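# Flip the folded paper sheet and lay it flat

## Task

Turn the folded paper sheet upside down and leave it lying flat on the table so the folded-back corner ends up beneath it. At the end both folds must be closed with their layers aligned, and the paper must have no other crease. Release the paper and withdraw the grippers. It is an immediate failure if the paper drops, on average, about one finger's width below where it was last gripped, or twice that in a single fall, whether it was unheld or moving quickly in a slack grip. It is also an immediate failure if any part of the paper goes beyond the table edge. A result that stays in place only because the robot holds it does not count. Everything must settle and stay still shortly after you stop.

## Robot and tools

Robot: two arms named left_arm and right_arm, each ending in a two-finger gripper. The bases sit at left_arm (-0.019, +0.310, 0) m and right_arm (+0.018, -0.349, 0) m, each yawed slightly (quat_wxyz about (+0.998, 0, 0, -0.06)). The names are labels only and do not refer to sides of any image.

Scene frame: origin on the table surface midway between the arms. +x points out across the table, +z points up, and left_arm is on the +y side. Gripper frame: the fingers extend along the gripper's +z axis and close along its y axis. end_effector_position is the spot between the finger pads, roughly 1 cm back from the tips. Reported hand positions can be slightly wrong, especially when the arm reaches far.

execute_actions(actions): actions is a list of actions, run in order. An empty list only returns the state and images. Each action is a table of 1 to 15 rows. Each row lasts one control step of 1/30 s. If there are fewer than 15 rows, the last row repeats until 15 steps have run, so one action is 0.5 s. Every row is a single list of 14 numbers covering both arms, each in [-1, 1], even if one arm stays still: left dx, dy, dz, rx, ry, rz, opening, then the same seven for the right arm. dx to rz are an offset, not a pose. They are given in that gripper's own axes and measured from the gripper's pose at the start of the action. For the first action in a call, that is the last pose a result reported. Every row refers back to this same start pose, not to the row before it. Scale: 1.0 equals 0.6 m of translation or 180 degrees of rotation. rx, ry and rz form one rotation vector. The opening is absolute: +1 is fully open (0.093 m) and -1 is closed.

Limits on motion: at each step the commanded pose is clipped to within 70 mm and 16 degrees of the measured pose. After an action the arm goes no further than its last clipped pose, so large offsets take several actions. Joint friction can leave the gripper up to about 31 mm short of the command, and smaller commands may produce no motion at all. If both position and orientation cannot be met, position wins. The elbow stops just before it is fully straight. Joint ranges (rad): waist -2.618 to 3.054, shoulder 0 to 3.142, elbow 0 to 3.142, wrist pitch -1.571 to 1.571, wrist yaw -1.571 to 1.571, wrist roll -2.094 to 2.094.

move(target, speed, blocking): target is one 14-number row laid out as above. It is an offset in each gripper's own axes, measured from the pose in the latest result that shows one. Each gripper follows a straight path there, and both paths finish together after 0.5 to 10 s. Paths still unfinished at 10 s stop short. speed is the top path speed in m/s, from 0.002 to 0.5 (default 0.25), and turning is capped at twice that value in rad/s. The opening is sent when the move begins. Moves do not avoid obstacles or the other arm. Grippers can lag, stray or overshoot speed, especially near full reach. A faster move, or a target set deeper past a contact, presses harder. With blocking=false the result comes back after 0.5 s while the arm keeps going. Before any other execute_actions or move, use wait or stop. The result adds a 'move:' line with the ending (done, off_target, moving, held, fault), any limits (paced = the pose was clipped; held = a check blocked some steps, after which the arm may speed up) and each gripper's distance from its target.

wait(seconds): 0 to 10. Runs the scene while each arm keeps its last command, and returns early when a running move finishes. stop(): brakes a running move, needing some distance. The fingers keep moving. zoom_image(camera, region): camera is cam_high, cam_left_wrist or cam_right_wrist. region is [x0, y0, x1, y1] in pixels from the top-left corner, at most 504 by 504. read_manual(section): returns the 'licences' text only. finished_scene(scene): pass the current scene's number. It ends the scene permanently and reports success.

Results: the state line 'left_arm: … | right_arm: …' gives each gripper's end_effector_position (m) and end_effector_quat_wxyz in the scene frame. 'Hand target' lines show where the controller is currently steering each gripper. A 'pose unreachable' line means a clearance check altered or blocked that arm's command. grip_measured is the finger motor position on the opening scale. The pads meet near -0.94, and each millimetre of object width adds about 0.0208. Each gripper has a fixed bias of up to about 0.02. Because the fingers are spring-driven, the reading hardly changes when the pads touch. Paper is thinner than 5 mm, so the grip force is reduced. Keep sending the same closing number to keep holding. Joint positions end with the opening in metres, which is floored at zero. Torques include offsets and noise. FAULT, MOTOR HOT (75 °C) and OVER-TEMPERATURE FAULT lines mark stops. At 90 °C an arm halts for 10 s, and at 100 °C it goes limp and falls. Long holds heat the motors. Images come from cam_high, cam_left_wrist and cam_right_wrist, each 504x504, and the supplied calibrations are approximate.

An arm that should stay put gets the offset back to its wanted pose in the first call of a reply and zeros afterwards, plus its desired opening. Avoid: arms colliding or pressing on each other, letting the paper fall or slide out of a loose grip, pushing paper past the table edge, hard pushes or slams, and long loaded holds. When done, open the grippers, lift away and let everything settle before calling finished_scene.

Each tool is called after "Request:" as a command line: name --argument value for each argument, lists and objects as JSON in quotes; but a table of rows of numbers goes row by row, as --pt "numbers of a row", without its own name.

## Session

Request:
execute_actions --actions '[]'

Scene clock: 0.00 s.
left_arm: end_effector_position=(+0.3566, +0.2689, +0.4011) grip_measured=+1.000 end_effector_quat_wxyz=(+0.707, +0.039, +0.705, -0.033) | right_arm: end_effector_position=(+0.3952, -0.3842, +0.3929) grip_measured=+1.000 end_effector_quat_wxyz=(+0.697, +0.027, +0.716, -0.036)
Joint positions: left_arm=[ 0.012  1.056  1.045  0.013 -0.011  0.009  0.093] | right_arm=[ 0.017  1.059  1.042 -0.009 -0.008 -0.014  0.093]
Joint velocities: left_arm=[-0.007  0.002  0.012  0.022  0.007 -0.051  0.   ] | right_arm=[-0.002 -0.012 -0.007 -0.007 -0.066  0.066  0.   ]
Joint torques (N m, as the arm reports them, + toward a larger angle): no reading
Motor temperatures (°C, as the motors report them): left_arm=[21 21 22 21 22 22] | right_arm=[22 23 20 21 22 22]
Hand target (left_arm): +0.357, +0.269, +0.401; +0.707, +0.039, +0.705, -0.033
Hand target (right_arm): +0.395, -0.384, +0.393; +0.697, +0.027, +0.716, -0.036

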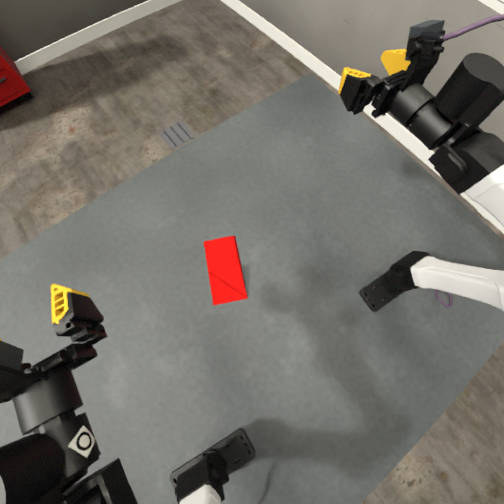

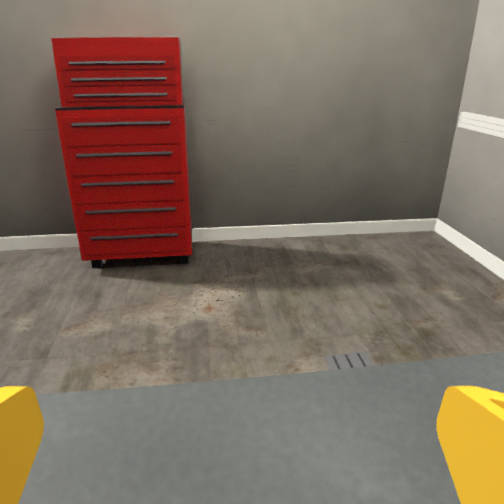

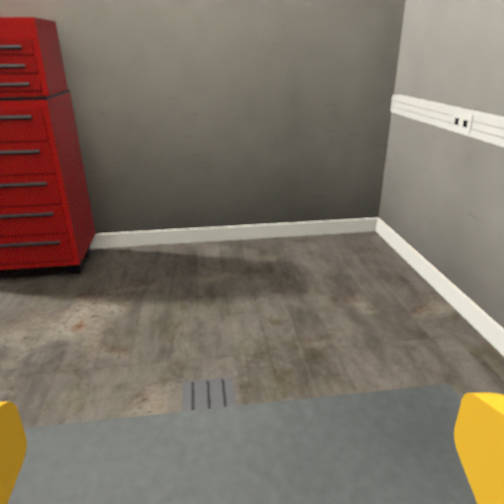

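Request:
zoom_image --camera "cam_high" --region '[180, 220, 280, 320]'

Region (180, 220, 280, 320) of cam_high's 504x504 image, scaled by 5.040, with more detail than that image has.

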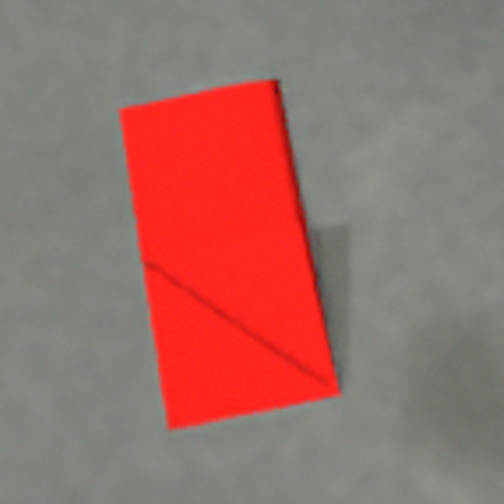

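Request:
move --target '[0.465,-0.262,-0.247,0.189,0.081,0.022,1, 0.475,0.392,-0.298,-0.277,0.068,-0.036,1]' --speed 0.3

Scene clock: 38.67 s.
left_arm: end_effector_position=(+0.1916, +0.1293, +0.1267) grip_measured=+1.000 end_effector_quat_wxyz=(+0.575, +0.275, +0.743, -0.208) | right_arm: end_effector_position=(+0.2384, -0.1318, +0.1214) grip_measured=+1.000 end_effector_quat_wxyz=(+0.575, -0.312, +0.721, +0.227)
Joint positions: left_arm=[-0.591  0.599  0.06   0.283 -0.014  0.003  0.093] | right_arm=[ 0.884  0.994  0.085  0.671 -0.014 -0.035  0.093]
Joint velocities: left_arm=[-0.007  0.002  0.007  0.037  0.022  0.007  0.   ] | right_arm=[ 0.012 -0.012 -0.002  0.051  0.037 -0.007  0.   ]
Joint torques (N m, as the arm reports them, + toward a larger angle): left_arm=[-0.91  0.2   7.14  2.23 -0.08 -0.14] | right_arm=[ 0.73 -0.5   5.71  2.31  0.11 -0.02]
Motor temperatures (°C, as the motors report them): left_arm=[21 21 28 30 22 22] | right_arm=[22 24 26 30 22 22]
Hand target (left_arm): +0.190, +0.129, +0.123; +0.574, +0.273, +0.744, -0.209
Hand target (right_arm): +0.234, -0.134, +0.109; +0.565, -0.312, +0.729, +0.226
Off the commanded pose (left_arm): 0.007 m, 1 deg.
Off the commanded pose (right_arm): 0.016 m, 2 deg.
move: off_target (right_arm)
camera_calibration (this result's frames):
cam_left_wrist: T_world_to_cam=[[-0.656368, -0.754412, 0.00658781, 0.221336], [-0.473364, 0.405015, -0.782233, 0.17867], [0.587458, -0.516552, -0.622951, 0.113211], [0, 0, 0, 1]] pos_world=[0.163348, 0.153094, 0.208829]
cam_right_wrist: T_world_to_cam=[[0.691534, -0.722075, 0.0197327, -0.262782], [-0.425458, -0.429235, -0.796708, 0.178703], [0.583753, 0.542555, -0.604042, 0.0901881], [0, 0, 0, 1]] pos_world=[0.205106, -0.161975, 0.202037]

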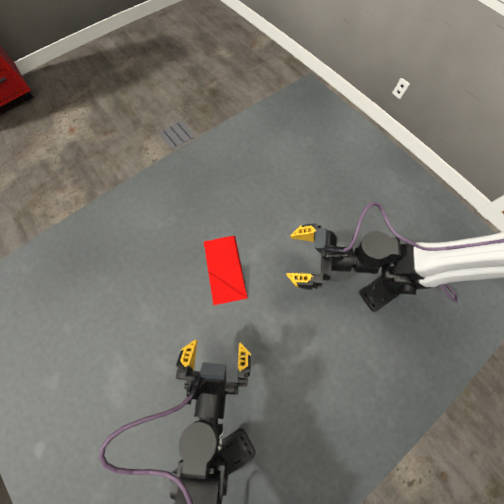

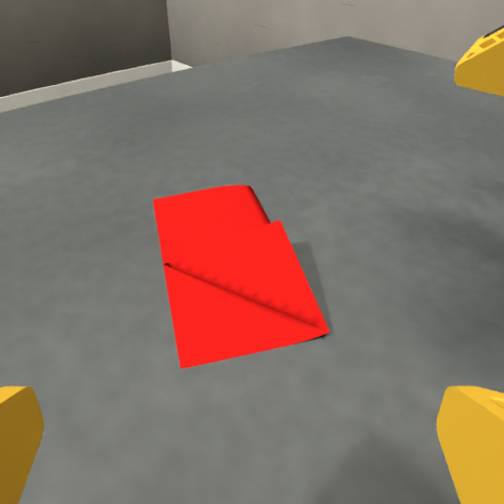

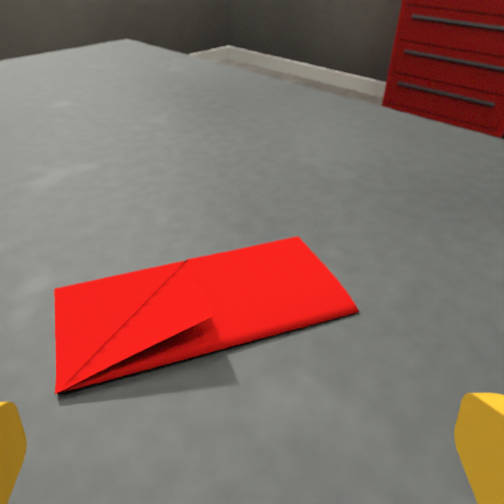

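Request:
zoom_image --camera "cam_right_wrist" --region '[40, 200, 380, 420]'

Request:
zoom_image --camera "cam_left_wrist" --region '[130, 160, 350, 380]'

Region (40, 200, 380, 420) of cam_right_wrist's 504x504 image, scaled by 1.482, with more detail than that image has; it fills the top 326 rows of this view, and the rest is white.

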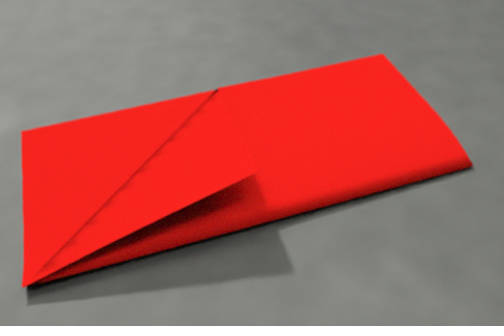

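Region (130, 160, 350, 380) of cam_left_wrist's 504x504 image, scaled by 2.291, with more detail than that image has.

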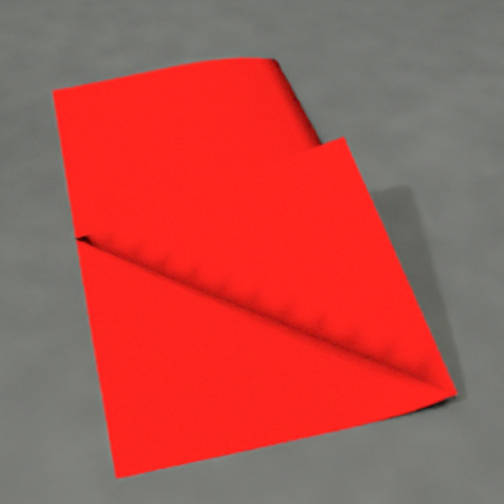

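Request:
move --target '[0,0,0,0,0,0,1, 0.072,0.024,0.133,0.074,0.192,0.453,-0.11]' --speed 0.4

Scene clock: 79.60 s.
left_arm: end_effector_position=(+0.1916, +0.1294, +0.1268) grip_measured=+1.000 end_effector_quat_wxyz=(+0.575, +0.274, +0.742, -0.208) | right_arm: end_effector_position=(+0.2699, -0.0780, +0.0594) grip_measured=-0.108 end_effector_quat_wxyz=(+0.099, +0.232, +0.894, +0.371)
Joint positions: left_arm=[-0.591  0.599  0.06   0.283 -0.015  0.003  0.093] | right_arm=[ 0.826  1.488  0.636  0.039 -0.242  1.317  0.04 ]
Joint velocities: left_arm=[-0.007 -0.007  0.012  0.022 -0.007  0.022  0.   ] | right_arm=[-0.007 -0.017 -0.012  0.007  0.022 -0.022 -0.   ]
Joint torques (N m, as the arm reports them, + toward a larger angle): left_arm=[ 0.16 -0.23  8.32  2.07 -0.02 -0.06] | right_arm=[-0.64 -5.5  10.08  1.61 -0.12 -0.09]
Motor temperatures (°C, as the motors report them): left_arm=[21 21 30 35 22 22] | right_arm=[22 24 26 35 22 22]
Hand target (left_arm): +0.192, +0.129, +0.127; +0.575, +0.274, +0.742, -0.208
Hand target (right_arm): +0.276, -0.076, +0.063; +0.095, +0.239, +0.891, +0.374
Off the commanded pose (left_arm): 0.000 m, 0 deg.
Off the commanded pose (right_arm): 0.008 m, 1 deg.
move: done
camera_calibration (this result's frames):
cam_left_wrist: T_world_to_cam=[[-0.656092, -0.754653, 0.00649133, 0.22139], [-0.473239, 0.404702, -0.782471, 0.178802], [0.587867, -0.516445, -0.622653, 0.113119], [0, 0, 0, 1]] pos_world=[0.163369, 0.153131, 0.208904]
cam_right_wrist: T_world_to_cam=[[-0.365028, -0.622952, -0.691871, 0.0906384], [-0.93034, 0.216164, 0.296211, 0.287482], [-0.0349675, 0.751801, -0.658463, 0.191657], [0, 0, 0, 1]] pos_world=[0.307243, -0.149768, 0.103754]

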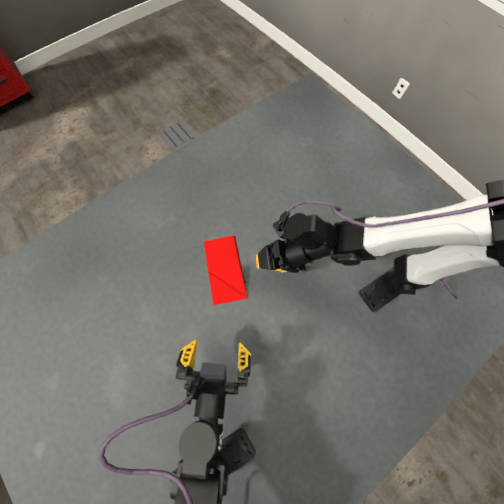

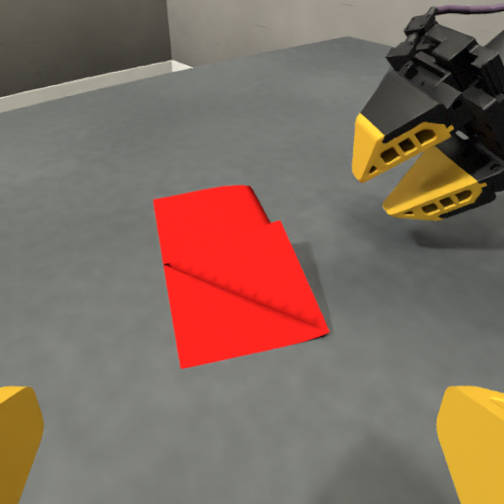

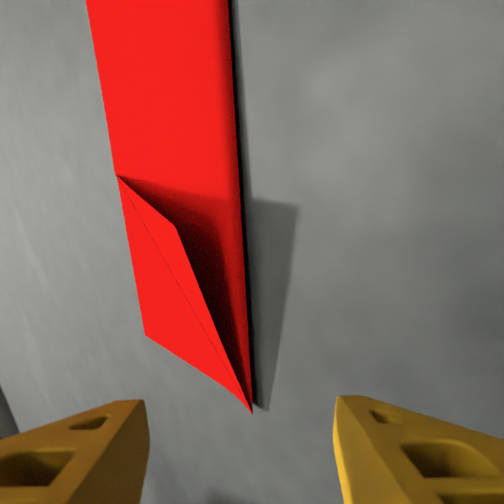

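Request:
move --target '[0,0,0,0,0,0,1, 0,0.007,0.064,0,0,0,-0.11]' --speed 0.1

Scene clock: 90.63 s.
left_arm: end_effector_position=(+0.1916, +0.1294, +0.1268) grip_measured=+1.000 end_effector_quat_wxyz=(+0.575, +0.274, +0.742, -0.208) | right_arm: end_effector_position=(+0.2779, -0.0612, +0.0304) grip_measured=-0.108 end_effector_quat_wxyz=(+0.091, +0.233, +0.898, +0.361)
Joint positions: left_arm=[-0.591  0.599  0.06   0.283 -0.015  0.003  0.093] | right_arm=[ 0.852  1.646  0.667  0.144 -0.228  1.334  0.04 ]
Joint velocities: left_arm=[ 0.007  0.022  0.007 -0.022 -0.007 -0.037  0.   ] | right_arm=[-0.012  0.022  0.007  0.007  0.066  0.037  0.   ]
Joint torques (N m, as the arm reports them, + toward a larger angle): left_arm=[ 0.19 -0.23  8.29  2.06 -0.02 -0.06] | right_arm=[ 0.71 -6.53  9.47  1.85  0.06 -0.08]
Motor temperatures (°C, as the motors report them): left_arm=[21 21 31 35 22 22] | right_arm=[22 24 27 33 22 22]
Hand target (left_arm): +0.192, +0.129, +0.127; +0.575, +0.274, +0.742, -0.208
Hand target (right_arm): +0.285, -0.052, +0.036; +0.099, +0.232, +0.894, +0.371
Off the commanded pose (left_arm): 0.000 m, 0 deg.
Off the commanded pose (right_arm): 0.013 m, 2 deg.
move: off_target (right_arm)
camera_calibration (this result's frames):
cam_left_wrist: T_world_to_cam=[[-0.656092, -0.754653, 0.00649133, 0.22139], [-0.473239, 0.404702, -0.782471, 0.178802], [0.587867, -0.516445, -0.622653, 0.113119], [0, 0, 0, 1]] pos_world=[0.163369, 0.153131, 0.208904]
cam_right_wrist: T_world_to_cam=[[-0.376541, -0.636183, -0.673415, 0.0858146], [-0.924962, 0.217695, 0.311534, 0.297996], [-0.0515937, 0.740189, -0.670416, 0.164433], [0, 0, 0, 1]] pos_world=[0.316431, -0.13199, 0.0751917]

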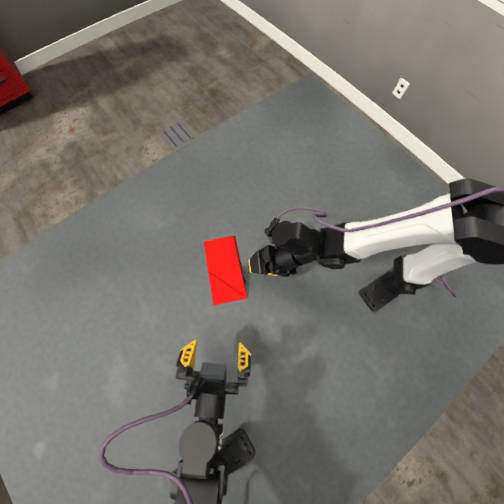

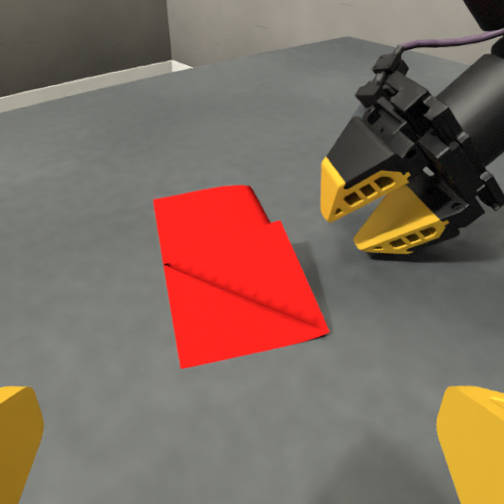

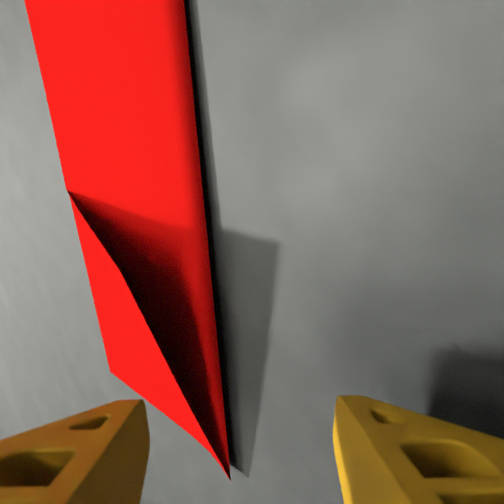

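Request:
move --target '[0,0,0,0,0,0,1, -0.028,0.064,0.042,0,0,0,-0.11]' --speed 0.08

Scene clock: 100.43 s.
left_arm: end_effector_position=(+0.1916, +0.1294, +0.1268) grip_measured=+1.000 end_effector_quat_wxyz=(+0.575, +0.274, +0.742, -0.208) | right_arm: end_effector_position=(+0.3100, -0.0320, +0.0392) grip_measured=-0.108 end_effector_quat_wxyz=(+0.093, +0.233, +0.897, +0.364)
Joint positions: left_arm=[-0.591  0.599  0.06   0.283 -0.015  0.003  0.093] | right_arm=[ 0.852  1.768  0.852  0.088 -0.227  1.334  0.04 ]
Joint velocities: left_arm=[-0.002 -0.012  0.002  0.051 -0.051 -0.095  0.   ] | right_arm=[ 0.012  0.002 -0.002 -0.037  0.037  0.051 -0.   ]
Joint torques (N m, as the arm reports them, + toward a larger angle): left_arm=[ 0.17 -0.21  8.32  2.06 -0.02 -0.07] | right_arm=[-0.43 -8.26  9.67  1.61 -0.11 -0.17]
Motor temperatures (°C, as the motors report them): left_arm=[21 21 31 36 22 22] | right_arm=[22 25 28 34 22 22]
Hand target (left_arm): +0.192, +0.129, +0.127; +0.575, +0.274, +0.742, -0.208
Hand target (right_arm): +0.315, -0.030, +0.039; +0.091, +0.233, +0.898, +0.362
Off the commanded pose (left_arm): 0.000 m, 0 deg.
Off the commanded pose (right_arm): 0.005 m, 0 deg.
move: done
camera_calibration (this result's frames):
cam_left_wrist: T_world_to_cam=[[-0.656092, -0.754653, 0.00649133, 0.22139], [-0.473239, 0.404702, -0.782471, 0.178802], [0.587867, -0.516445, -0.622653, 0.113119], [0, 0, 0, 1]] pos_world=[0.163369, 0.153131, 0.208904]
cam_right_wrist: T_world_to_cam=[[-0.373281, -0.632744, -0.678452, 0.121732], [-0.926494, 0.216703, 0.307649, 0.31924], [-0.0476405, 0.743421, -0.667124, 0.149203], [0, 0, 0, 1]] pos_world=[0.348323, -0.103076, 0.0839121]

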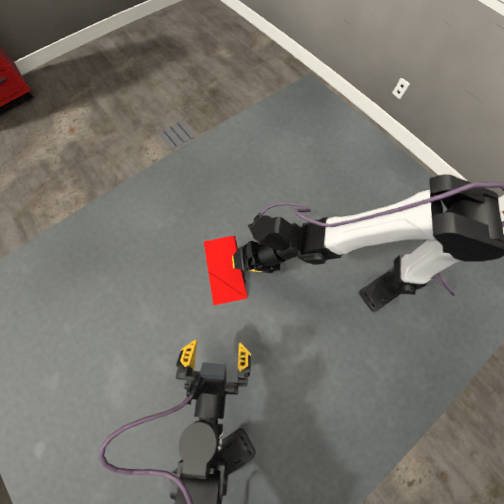

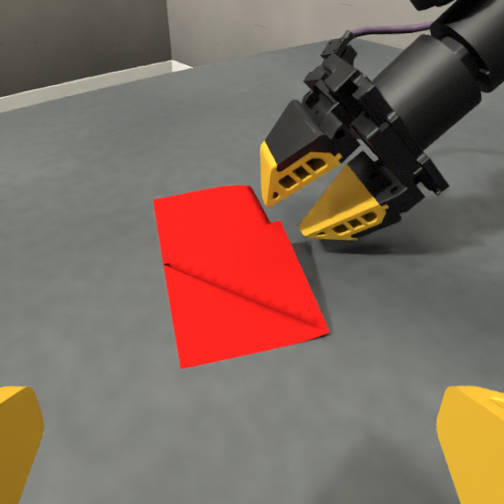

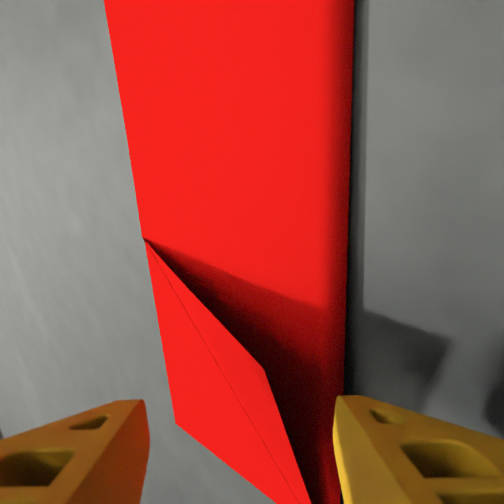

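Request:
move --target '[0,0,0,0,0,0,1, 0.008,0.022,0.042,0,0,0,-0.11]' --speed 0.05

Scene clock: 104.27 s.
left_arm: end_effector_position=(+0.1916, +0.1294, +0.1268) grip_measured=+1.000 end_effector_quat_wxyz=(+0.575, +0.274, +0.742, -0.208) | right_arm: end_effector_position=(+0.3126, -0.0156, +0.0253) grip_measured=-0.108 end_effector_quat_wxyz=(+0.084, +0.233, +0.902, +0.354)
Joint positions: left_arm=[-0.591  0.599  0.06   0.283 -0.015  0.003  0.093] | right_arm=[ 0.881  1.852  0.913  0.088 -0.213  1.353  0.04 ]
Joint velocities: left_arm=[-0.007 -0.017 -0.002  0.022  0.022  0.066  0.   ] | right_arm=[-0.002 -0.007 -0.002 -0.051 -0.007 -0.022  0.   ]
Joint torques (N m, as the arm reports them, + toward a larger angle): left_arm=[ 0.18 -0.16  8.24  2.08 -0.01 -0.07] | right_arm=[ 0.62 -9.18  9.65  1.8   0.08 -0.06]
Motor temperatures (°C, as the motors report them): left_arm=[21 21 31 36 22 22] | right_arm=[22 26 29 33 22 22]
Hand target (left_arm): +0.192, +0.129, +0.127; +0.575, +0.274, +0.742, -0.208
Hand target (right_arm): +0.319, -0.007, +0.031; +0.093, +0.233, +0.897, +0.364
Off the commanded pose (left_arm): 0.000 m, 0 deg.
Off the commanded pose (right_arm): 0.013 m, 2 deg.
move: off_target (right_arm)
camera_calibration (this result's frames):
cam_left_wrist: T_world_to_cam=[[-0.656092, -0.754653, 0.00649133, 0.22139], [-0.473239, 0.404702, -0.782471, 0.178802], [0.587867, -0.516445, -0.622653, 0.113119], [0, 0, 0, 1]] pos_world=[0.163369, 0.153131, 0.208904]
cam_right_wrist: T_world_to_cam=[[-0.383275, -0.64692, -0.659238, 0.126038], [-0.921273, 0.216763, 0.322908, 0.320271], [-0.0659974, 0.731101, -0.67907, 0.133685], [0, 0, 0, 1]] pos_world=[0.352187, -0.0856235, 0.0704528]

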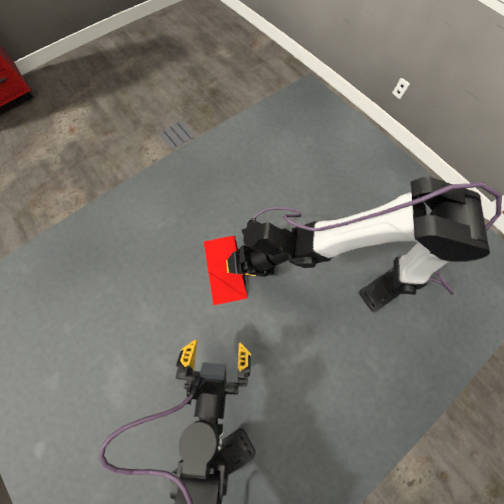

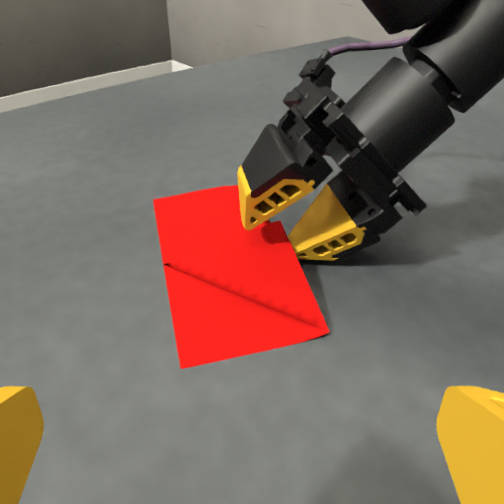

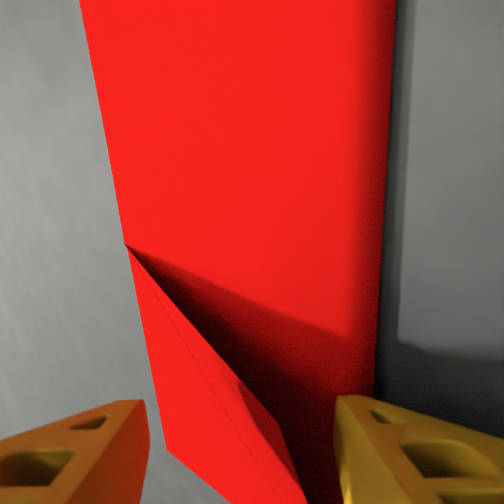

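Request:
execute_actions --actions '[[[0,0,0,0,0,0,1, 0,0,0,0,0,0,-0.2],[0,0,0,0,0,0,1, 0,0,0,0,0,0,-0.28],[0,0,0,0,0,0,1, 0,0,0,0,0,0,-0.36],[0,0,0,0,0,0,1, 0,0,0,0,0,0,-0.44],[0,0,0,0,0,0,1, 0,0,0,0,0,0,-0.52],[0,0,0,0,0,0,1, 0,0,0,0,0,0,-0.6],[0,0,0,0,0,0,1, 0,0,0,0,0,0,-0.68],[0,0,0,0,0,0,1, 0,0,0,0,0,0,-0.75],[0,0,0,0,0,0,1, 0,0,0,0,0,0,-0.81],[0,0,0,0,0,0,1, 0,0,0,0,0,0,-0.86],[0,0,0,0,0,0,1, 0,0,0,0,0,0,-0.9],[0,0,0,0,0,0,1, 0,0,0,0,0,0,-0.93],[0,0,0,0,0,0,1, 0,0,0,0,0,0,-0.96],[0,0,0,0,0,0,1, 0,0,0,0,0,0,-1]]]'

Request:
move --target '[0,0,0,0,0,0,1, 0,0.05,-0.035,0,0,0,-1]' --speed 0.04

Scene clock: 110.93 s.
left_arm: end_effector_position=(+0.1916, +0.1294, +0.1268) grip_measured=+1.000 end_effector_quat_wxyz=(+0.575, +0.274, +0.742, -0.208) | right_arm: end_effector_position=(+0.3127, -0.0157, +0.0253) grip_measured=-0.986 end_effector_quat_wxyz=(+0.085, +0.234, +0.902, +0.354)
Joint positions: left_arm=[-0.591  0.599  0.06   0.283 -0.015  0.003  0.093] | right_arm=[ 0.881  1.852  0.913  0.088 -0.212  1.354  0.   ]
Joint velocities: left_arm=[-0.007 -0.002 -0.017 -0.051 -0.037 -0.007  0.   ] | right_arm=[ 0.012 -0.017 -0.012 -0.095 -0.051  0.007  0.   ]
Joint torques (N m, as the arm reports them, + toward a larger angle): left_arm=[ 0.18 -0.2   8.31  2.09 -0.03 -0.07] | right_arm=[  0.06 -10.43   7.38   1.65  -0.05  -0.13]
Motor temperatures (°C, as the motors report them): left_arm=[21 21 32 36 22 22] | right_arm=[22 27 29 34 22 22]
Hand target (left_arm): +0.192, +0.129, +0.127; +0.575, +0.274, +0.742, -0.208
Hand target (right_arm): +0.313, -0.016, +0.025; +0.084, +0.233, +0.902, +0.354
Off the commanded pose (left_arm): 0.000 m, 0 deg.
Off the commanded pose (right_arm): 0.000 m, 0 deg.
camera_calibration (this result's frames):
cam_left_wrist: T_world_to_cam=[[-0.656092, -0.754653, 0.00649133, 0.22139], [-0.473239, 0.404702, -0.782471, 0.178802], [0.587867, -0.516445, -0.622653, 0.113119], [0, 0, 0, 1]] pos_world=[0.163369, 0.153131, 0.208904]
cam_right_wrist: T_world_to_cam=[[-0.384365, -0.646477, -0.659038, 0.126342], [-0.920898, 0.218315, 0.322933, 0.32035], [-0.0648906, 0.731031, -0.679252, 0.133417], [0, 0, 0, 1]] pos_world=[0.352229, -0.0857922, 0.0704368]

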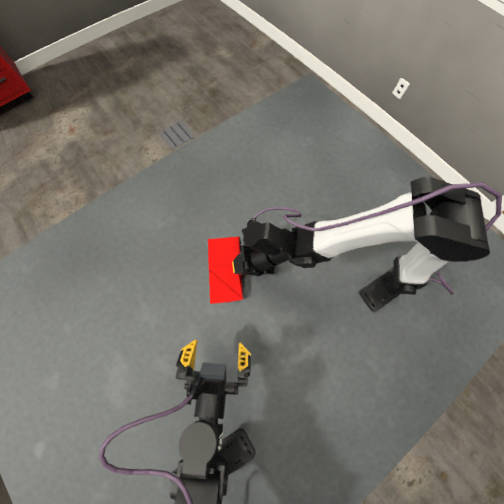

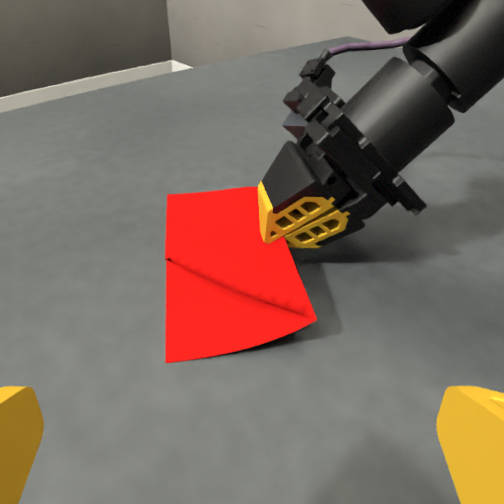

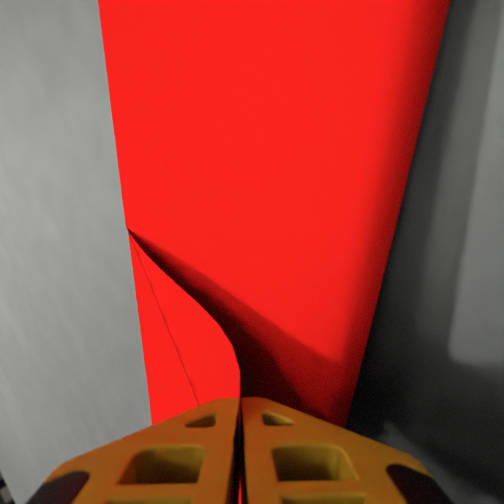

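Scene clock: 112.10 s.
left_arm: end_effector_position=(+0.1916, +0.1294, +0.1268) grip_measured=+1.000 end_effector_quat_wxyz=(+0.575, +0.274, +0.742, -0.208) | right_arm: end_effector_position=(+0.3135, -0.0149, +0.0465) grip_measured=-0.989 end_effector_quat_wxyz=(+0.079, +0.236, +0.905, +0.344)
Joint positions: left_arm=[-0.591  0.599  0.06   0.283 -0.015  0.003  0.093] | right_arm=[ 0.881  1.809  0.98  -0.047 -0.212  1.354  0.   ]
Joint velocities: left_arm=[-0.002 -0.002  0.002 -0.007 -0.007  0.037  0.   ] | right_arm=[ 0.007  0.002 -0.007 -0.037 -0.081 -0.139  0.   ]
Joint torques (N m, as the arm reports them, + toward a larger angle): left_arm=[ 0.17 -0.2   8.29  2.08 -0.02 -0.07] | right_arm=[  0.42 -11.8    9.96   1.57  -0.01  -0.1 ]
Motor temperatures (°C, as the motors report them): left_arm=[21 21 32 36 22 22] | right_arm=[22 28 29 33 22 22]
Hand target (left_arm): +0.192, +0.129, +0.127; +0.575, +0.274, +0.742, -0.208
Hand target (right_arm): +0.317, -0.009, +0.061; +0.085, +0.234, +0.902, +0.354
Off the commanded pose (left_arm): 0.000 m, 0 deg.
Off the commanded pose (right_arm): 0.016 m, 1 deg.
move: off_target (right_arm)
camera_calibration (this result's frames):
cam_left_wrist: T_world_to_cam=[[-0.656092, -0.754653, 0.00649133, 0.22139], [-0.473239, 0.404702, -0.782471, 0.178802], [0.587867, -0.516445, -0.622653, 0.113119], [0, 0, 0, 1]] pos_world=[0.163369, 0.153131, 0.208904]
cam_right_wrist: T_world_to_cam=[[-0.395973, -0.657657, -0.640853, 0.143784], [-0.915018, 0.223979, 0.335523, 0.311734], [-0.0771221, 0.71925, -0.690458, 0.151491], [0, 0, 0, 1]] pos_world=[0.353861, -0.0842207, 0.0921484]

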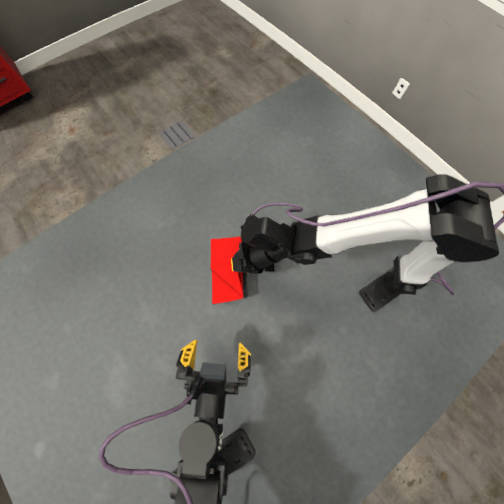

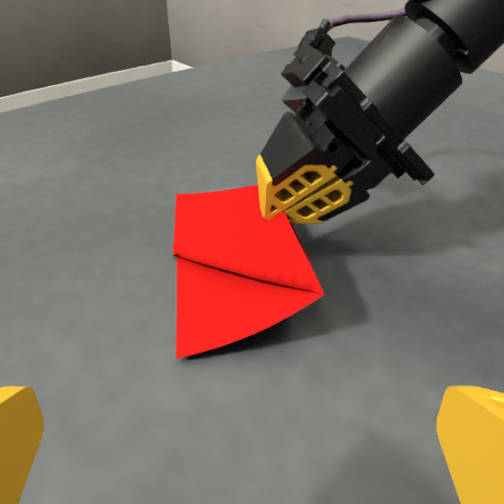

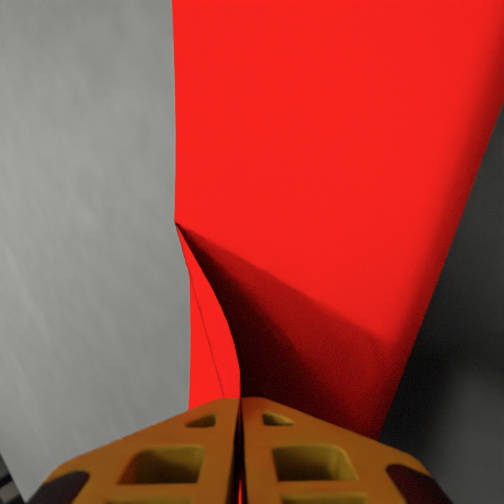

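Request:
zoom_image --camera "cam_high" --region '[180, 220, 280, 320]'

Region (180, 220, 280, 320) of cam_high's 504x504 image, scaled by 5.040, with more detail than that image has.

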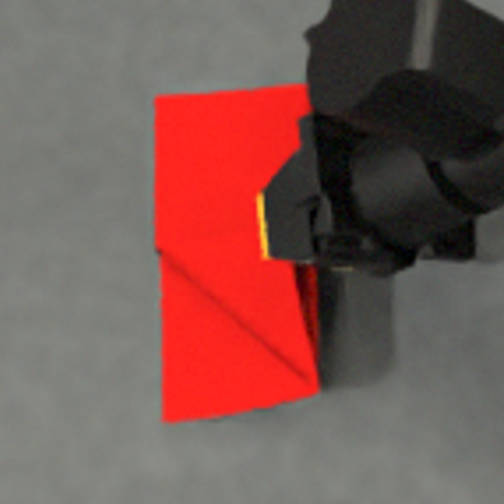

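Request:
move --target '[0.067,-0.066,0.204,0.036,0.071,0.380,-0.19, 0,0,0,0,0,0,-1]' --speed 0.35

Scene clock: 128.67 s.
left_arm: end_effector_position=(+0.2449, +0.0351, +0.0537) grip_measured=-0.188 end_effector_quat_wxyz=(+0.490, +0.694, +0.509, +0.136) | right_arm: end_effector_position=(+0.3125, -0.0159, +0.0453) grip_measured=-0.989 end_effector_quat_wxyz=(+0.077, +0.237, +0.907, +0.341)
Joint positions: left_arm=[-0.765  1.593  0.397  0.683 -0.194  1.101  0.036] | right_arm=[ 0.881  1.809  0.98  -0.054 -0.212  1.354  0.   ]
Joint velocities: left_arm=[-0.007  0.007  0.002  0.007  0.051  0.022  0.001] | right_arm=[ 0.002 -0.012 -0.027 -0.022 -0.022 -0.007  0.   ]
Joint torques (N m, as the arm reports them, + toward a larger angle): left_arm=[-0.95 -4.81  7.22  2.08 -0.11 -0.01] | right_arm=[  0.06 -10.34   7.75   1.68  -0.04  -0.13]
Motor temperatures (°C, as the motors report them): left_arm=[21 21 33 37 22 22] | right_arm=[22 32 31 33 22 22]
Hand target (left_arm): +0.247, +0.029, +0.056; +0.495, +0.694, +0.503, +0.141
Hand target (right_arm): +0.313, -0.015, +0.046; +0.079, +0.236, +0.905, +0.344
Off the commanded pose (left_arm): 0.008 m, 1 deg.
Off the commanded pose (right_arm): 0.002 m, 0 deg.
move: done
camera_calibration (this result's frames):
cam_left_wrist: T_world_to_cam=[[-0.588227, 0.00204826, -0.808693, 0.186287], [0.127649, 0.987696, -0.0903475, -0.0198083], [0.798558, -0.156374, -0.581251, -0.0787943], [0, 0, 0, 1]] pos_world=[0.175029, 0.00686169, 0.10306]
cam_right_wrist: T_world_to_cam=[[-0.399479, -0.661034, -0.635177, 0.142785], [-0.913164, 0.225765, 0.339356, 0.310692], [-0.0809254, 0.715587, -0.693821, 0.152595], [0, 0, 0, 1]] pos_world=[0.353101, -0.0849522, 0.0911319]

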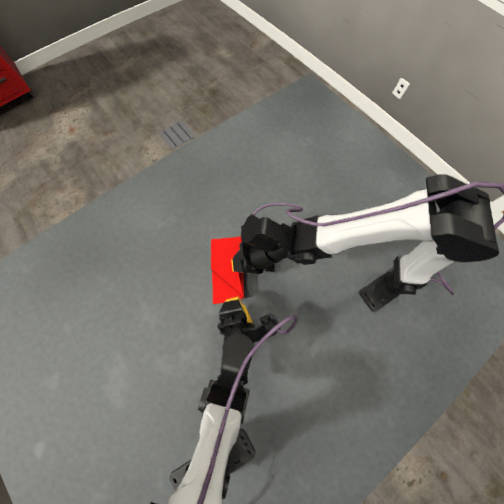

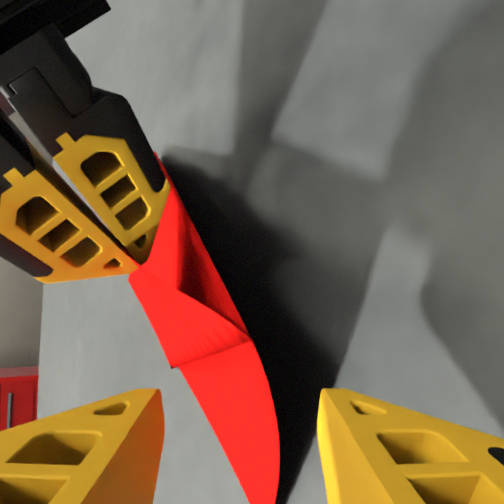

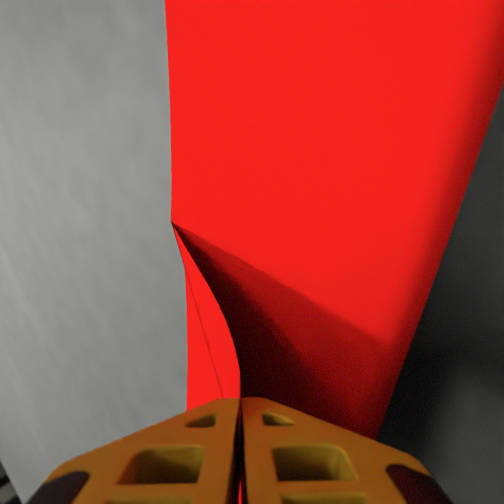

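Request:
move --target '[-0.003,0.012,0.078,0,0,0,-0.19, 0,0,0,0,0,0,-1]' --speed 0.08

Scene clock: 137.60 s.
left_arm: end_effector_position=(+0.2738, +0.0114, +0.0361) grip_measured=-0.188 end_effector_quat_wxyz=(+0.484, +0.697, +0.511, +0.137) | right_arm: end_effector_position=(+0.3125, -0.0159, +0.0453) grip_measured=-0.989 end_effector_quat_wxyz=(+0.077, +0.237, +0.907, +0.341)
Joint positions: left_arm=[-0.739  1.791  0.531  0.735 -0.176  1.113  0.036] | right_arm=[ 0.881  1.809  0.98  -0.054 -0.212  1.354  0.   ]
Joint velocities: left_arm=[ 0.002  0.002 -0.007  0.051  0.007  0.037 -0.   ] | right_arm=[-0.002  0.002  0.002 -0.007  0.007 -0.007  0.   ]
Joint torques (N m, as the arm reports them, + toward a larger angle): left_arm=[ 1.38 -6.54  6.91  2.05  0.04 -0.04] | right_arm=[  0.07 -10.34   7.74   1.61  -0.04  -0.13]
Motor temperatures (°C, as the motors report them): left_arm=[21 21 33 38 22 22] | right_arm=[22 34 30 33 22 22]
Hand target (left_arm): +0.280, +0.008, +0.037; +0.490, +0.694, +0.509, +0.136
Hand target (right_arm): +0.313, -0.016, +0.045; +0.077, +0.237, +0.907, +0.341
Off the commanded pose (left_arm): 0.007 m, 1 deg.
Off the commanded pose (right_arm): 0.000 m, 0 deg.
move: done
camera_calibration (this result's frames):
cam_left_wrist: T_world_to_cam=[[-0.594448, 0.00847519, -0.804089, 0.190609], [0.123143, 0.989109, -0.0806122, -0.000852237], [0.794649, -0.146938, -0.589018, -0.114627], [0, 0, 0, 1]] pos_world=[0.2045, -0.0176156, 0.0856805]
cam_right_wrist: T_world_to_cam=[[-0.399479, -0.661034, -0.635177, 0.142785], [-0.913164, 0.225765, 0.339356, 0.310692], [-0.0809254, 0.715587, -0.693821, 0.152595], [0, 0, 0, 1]] pos_world=[0.353101, -0.0849522, 0.0911319]

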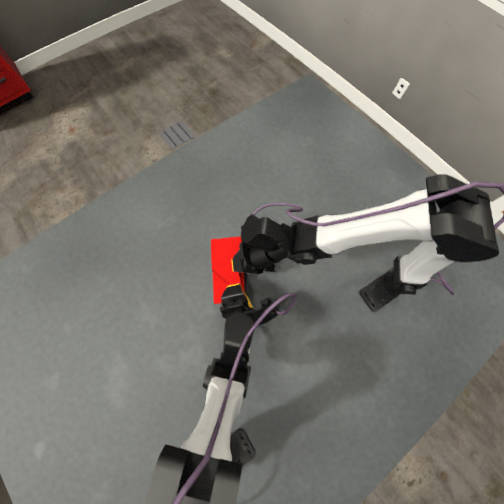

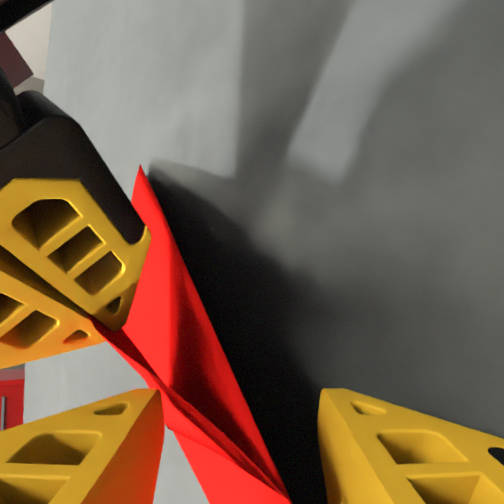

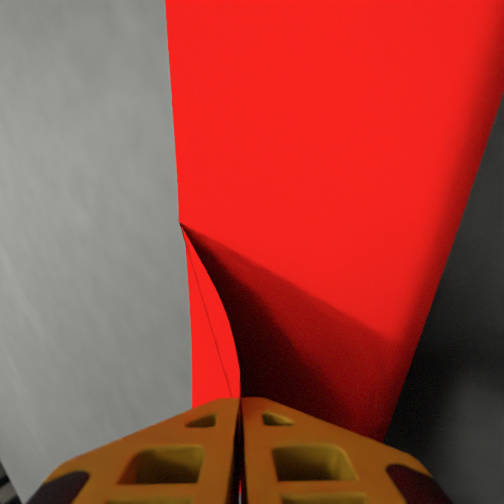

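Request:
execute_actions --actions '[[[0,0,0,-0.01,0,0,-0.25, 0,0,0,0,0,0,-1],[0,0,0,-0.015,0,0,-0.3, 0,0,0,0,0,0,-1],[0,0,0,-0.02,0,0,-0.35, 0,0,0,0,0,0,-1],[0,0,0,-0.025,0,0,-0.4, 0,0,0,0,0,0,-1],[0,0,0,-0.03,0,0,-0.45, 0,0,0,0,0,0,-1],[0,0,0,-0.035,0,0,-0.5, 0,0,0,0,0,0,-1],[0,0,0,-0.04,0,0,-0.55, 0,0,0,0,0,0,-1],[0,0,0,-0.045,0,0,-0.6, 0,0,0,0,0,0,-1],[0,0,0,-0.05,0,0,-0.63, 0,0,0,0,0,0,-1],[0,0,0,-0.055,0,0,-0.66, 0,0,0,0,0,0,-1],[0,0.003,0,-0.055,0,0,-0.7, 0,0,0,0,0,0,-1]]]'

Scene clock: 144.53 s.
left_arm: end_effector_position=(+0.2743, +0.0123, +0.0332) grip_measured=-0.698 end_effector_quat_wxyz=(+0.525, +0.664, +0.505, +0.170) | right_arm: end_effector_position=(+0.3125, -0.0159, +0.0453) grip_measured=-0.989 end_effector_quat_wxyz=(+0.077, +0.237, +0.907, +0.341)
Joint positions: left_arm=[-0.772  1.902  0.471  1.014 -0.266  1.117  0.012] | right_arm=[ 0.881  1.809  0.98  -0.054 -0.212  1.354  0.   ]
Joint velocities: left_arm=[-0.007  0.056 -0.002  0.33  -0.051 -0.007 -0.001] | right_arm=[-0.007 -0.017  0.007  0.007 -0.066  0.037  0.   ]
Joint torques (N m, as the arm reports them, + toward a larger angle): left_arm=[-0.77 -6.97  3.29  2.2  -0.17 -0.11] | right_arm=[  0.02 -10.34   7.75   1.61  -0.04  -0.13]
Motor temperatures (°C, as the motors report them): left_arm=[21 22 32 38 22 22] | right_arm=[22 34 30 33 22 22]
Hand target (left_arm): +0.274, +0.012, +0.038; +0.540, +0.653, +0.500, +0.180
Hand target (right_arm): +0.313, -0.016, +0.045; +0.077, +0.237, +0.907, +0.341
Off the commanded pose (left_arm): 0.005 m, 3 deg.
Off the commanded pose (right_arm): 0.000 m, 0 deg.
camera_calibration (this result's frames):
cam_left_wrist: T_world_to_cam=[[-0.507794, -0.0608889, -0.859324, 0.167414], [0.0894604, 0.988379, -0.122897, 0.00867164], [0.856821, -0.139282, -0.496446, -0.136851], [0, 0, 0, 1]] pos_world=[0.201493, -0.0174382, 0.0769889]
cam_right_wrist: T_world_to_cam=[[-0.399479, -0.661034, -0.635177, 0.142785], [-0.913164, 0.225765, 0.339356, 0.310692], [-0.0809254, 0.715587, -0.693821, 0.152595], [0, 0, 0, 1]] pos_world=[0.353101, -0.0849522, 0.0911319]

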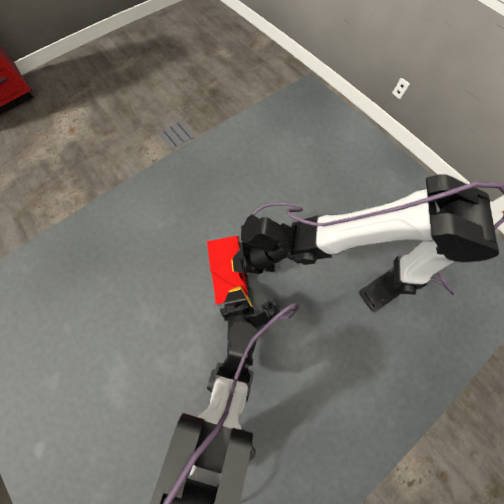

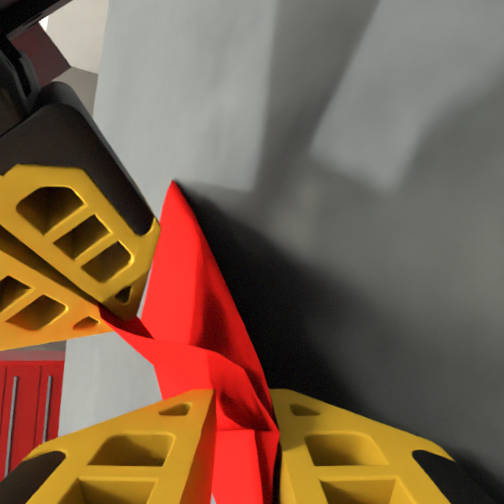

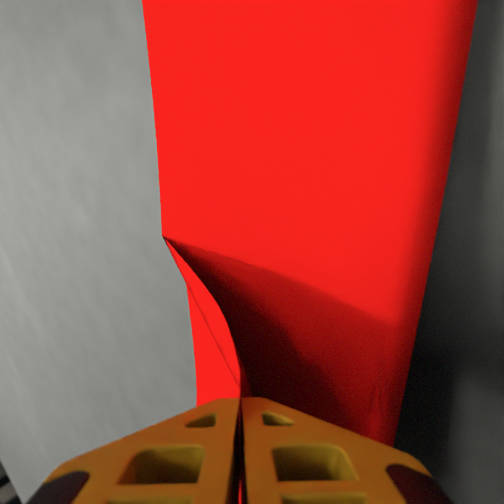

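Request:
move --target '[0,0.022,0.005,-0.015,0,0,-0.62, 0,0,0,0,0,0,-1]' --speed 0.04

Request:
zoom_image --camera "cam_left_wrist" --region '[80, 250, 380, 504]'

Scene clock: 147.73 s.
left_arm: end_effector_position=(+0.2787, +0.0107, +0.0443) grip_measured=-0.622 end_effector_quat_wxyz=(+0.544, +0.650, +0.500, +0.178) | right_arm: end_effector_position=(+0.3125, -0.0159, +0.0453) grip_measured=-0.989 end_effector_quat_wxyz=(+0.077, +0.237, +0.907, +0.341)
Joint positions: left_arm=[-0.772  1.903  0.471  1.066 -0.281  1.126  0.015] | right_arm=[ 0.881  1.809  0.98  -0.054 -0.212  1.354  0.   ]
Joint velocities: left_arm=[-0.002  0.002 -0.017 -0.051 -0.007 -0.095 -0.   ] | right_arm=[ 0.007  0.007 -0.012  0.022  0.037 -0.022  0.   ]
Joint torques (N m, as the arm reports them, + toward a larger angle): left_arm=[ 1.29 -7.98  5.58  1.9  -0.02 -0.05] | right_arm=[  0.07 -10.35   7.76   1.61  -0.04  -0.13]
Motor temperatures (°C, as the motors report them): left_arm=[21 22 32 38 22 22] | right_arm=[22 35 30 33 22 22]
Hand target (left_arm): +0.283, +0.012, +0.043; +0.541, +0.651, +0.501, +0.181
Hand target (right_arm): +0.313, -0.016, +0.045; +0.077, +0.237, +0.907, +0.341
Off the commanded pose (left_arm): 0.005 m, 1 deg.
Off the commanded pose (right_arm): 0.000 m, 0 deg.
move: done
camera_calibration (this result's frames):
cam_left_wrist: T_world_to_cam=[[-0.471649, -0.0915857, -0.877017, 0.17013], [0.0845878, 0.985306, -0.148384, 0.0137448], [0.87772, -0.14417, -0.456972, -0.142803], [0, 0, 0, 1]] pos_world=[0.204419, -0.0185493, 0.0859893]
cam_right_wrist: T_world_to_cam=[[-0.399479, -0.661034, -0.635177, 0.142785], [-0.913164, 0.225765, 0.339356, 0.310692], [-0.0809254, 0.715587, -0.693821, 0.152595], [0, 0, 0, 1]] pos_world=[0.353101, -0.0849522, 0.0911319]

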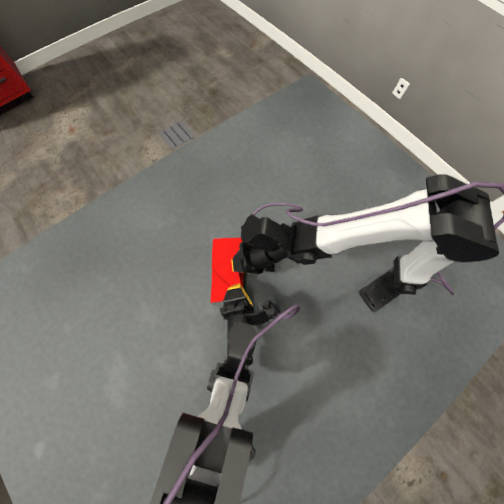

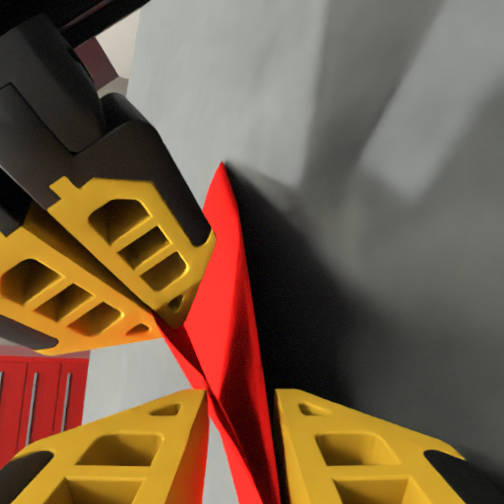

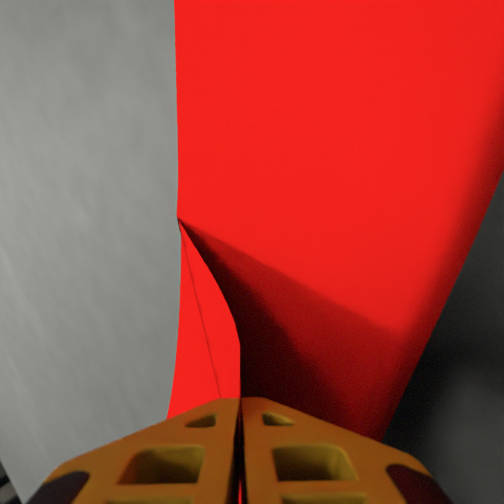

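Region (80, 250, 380, 504) of cam_left_wrist's 504x504 image, scaled by 1.680, with more detail than that image has; it fills the top 427 rows of this view, and the rest is white.

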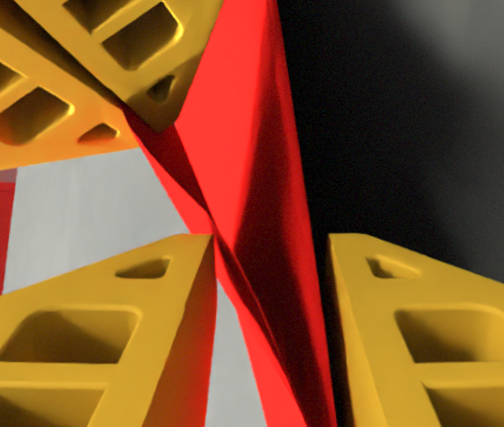

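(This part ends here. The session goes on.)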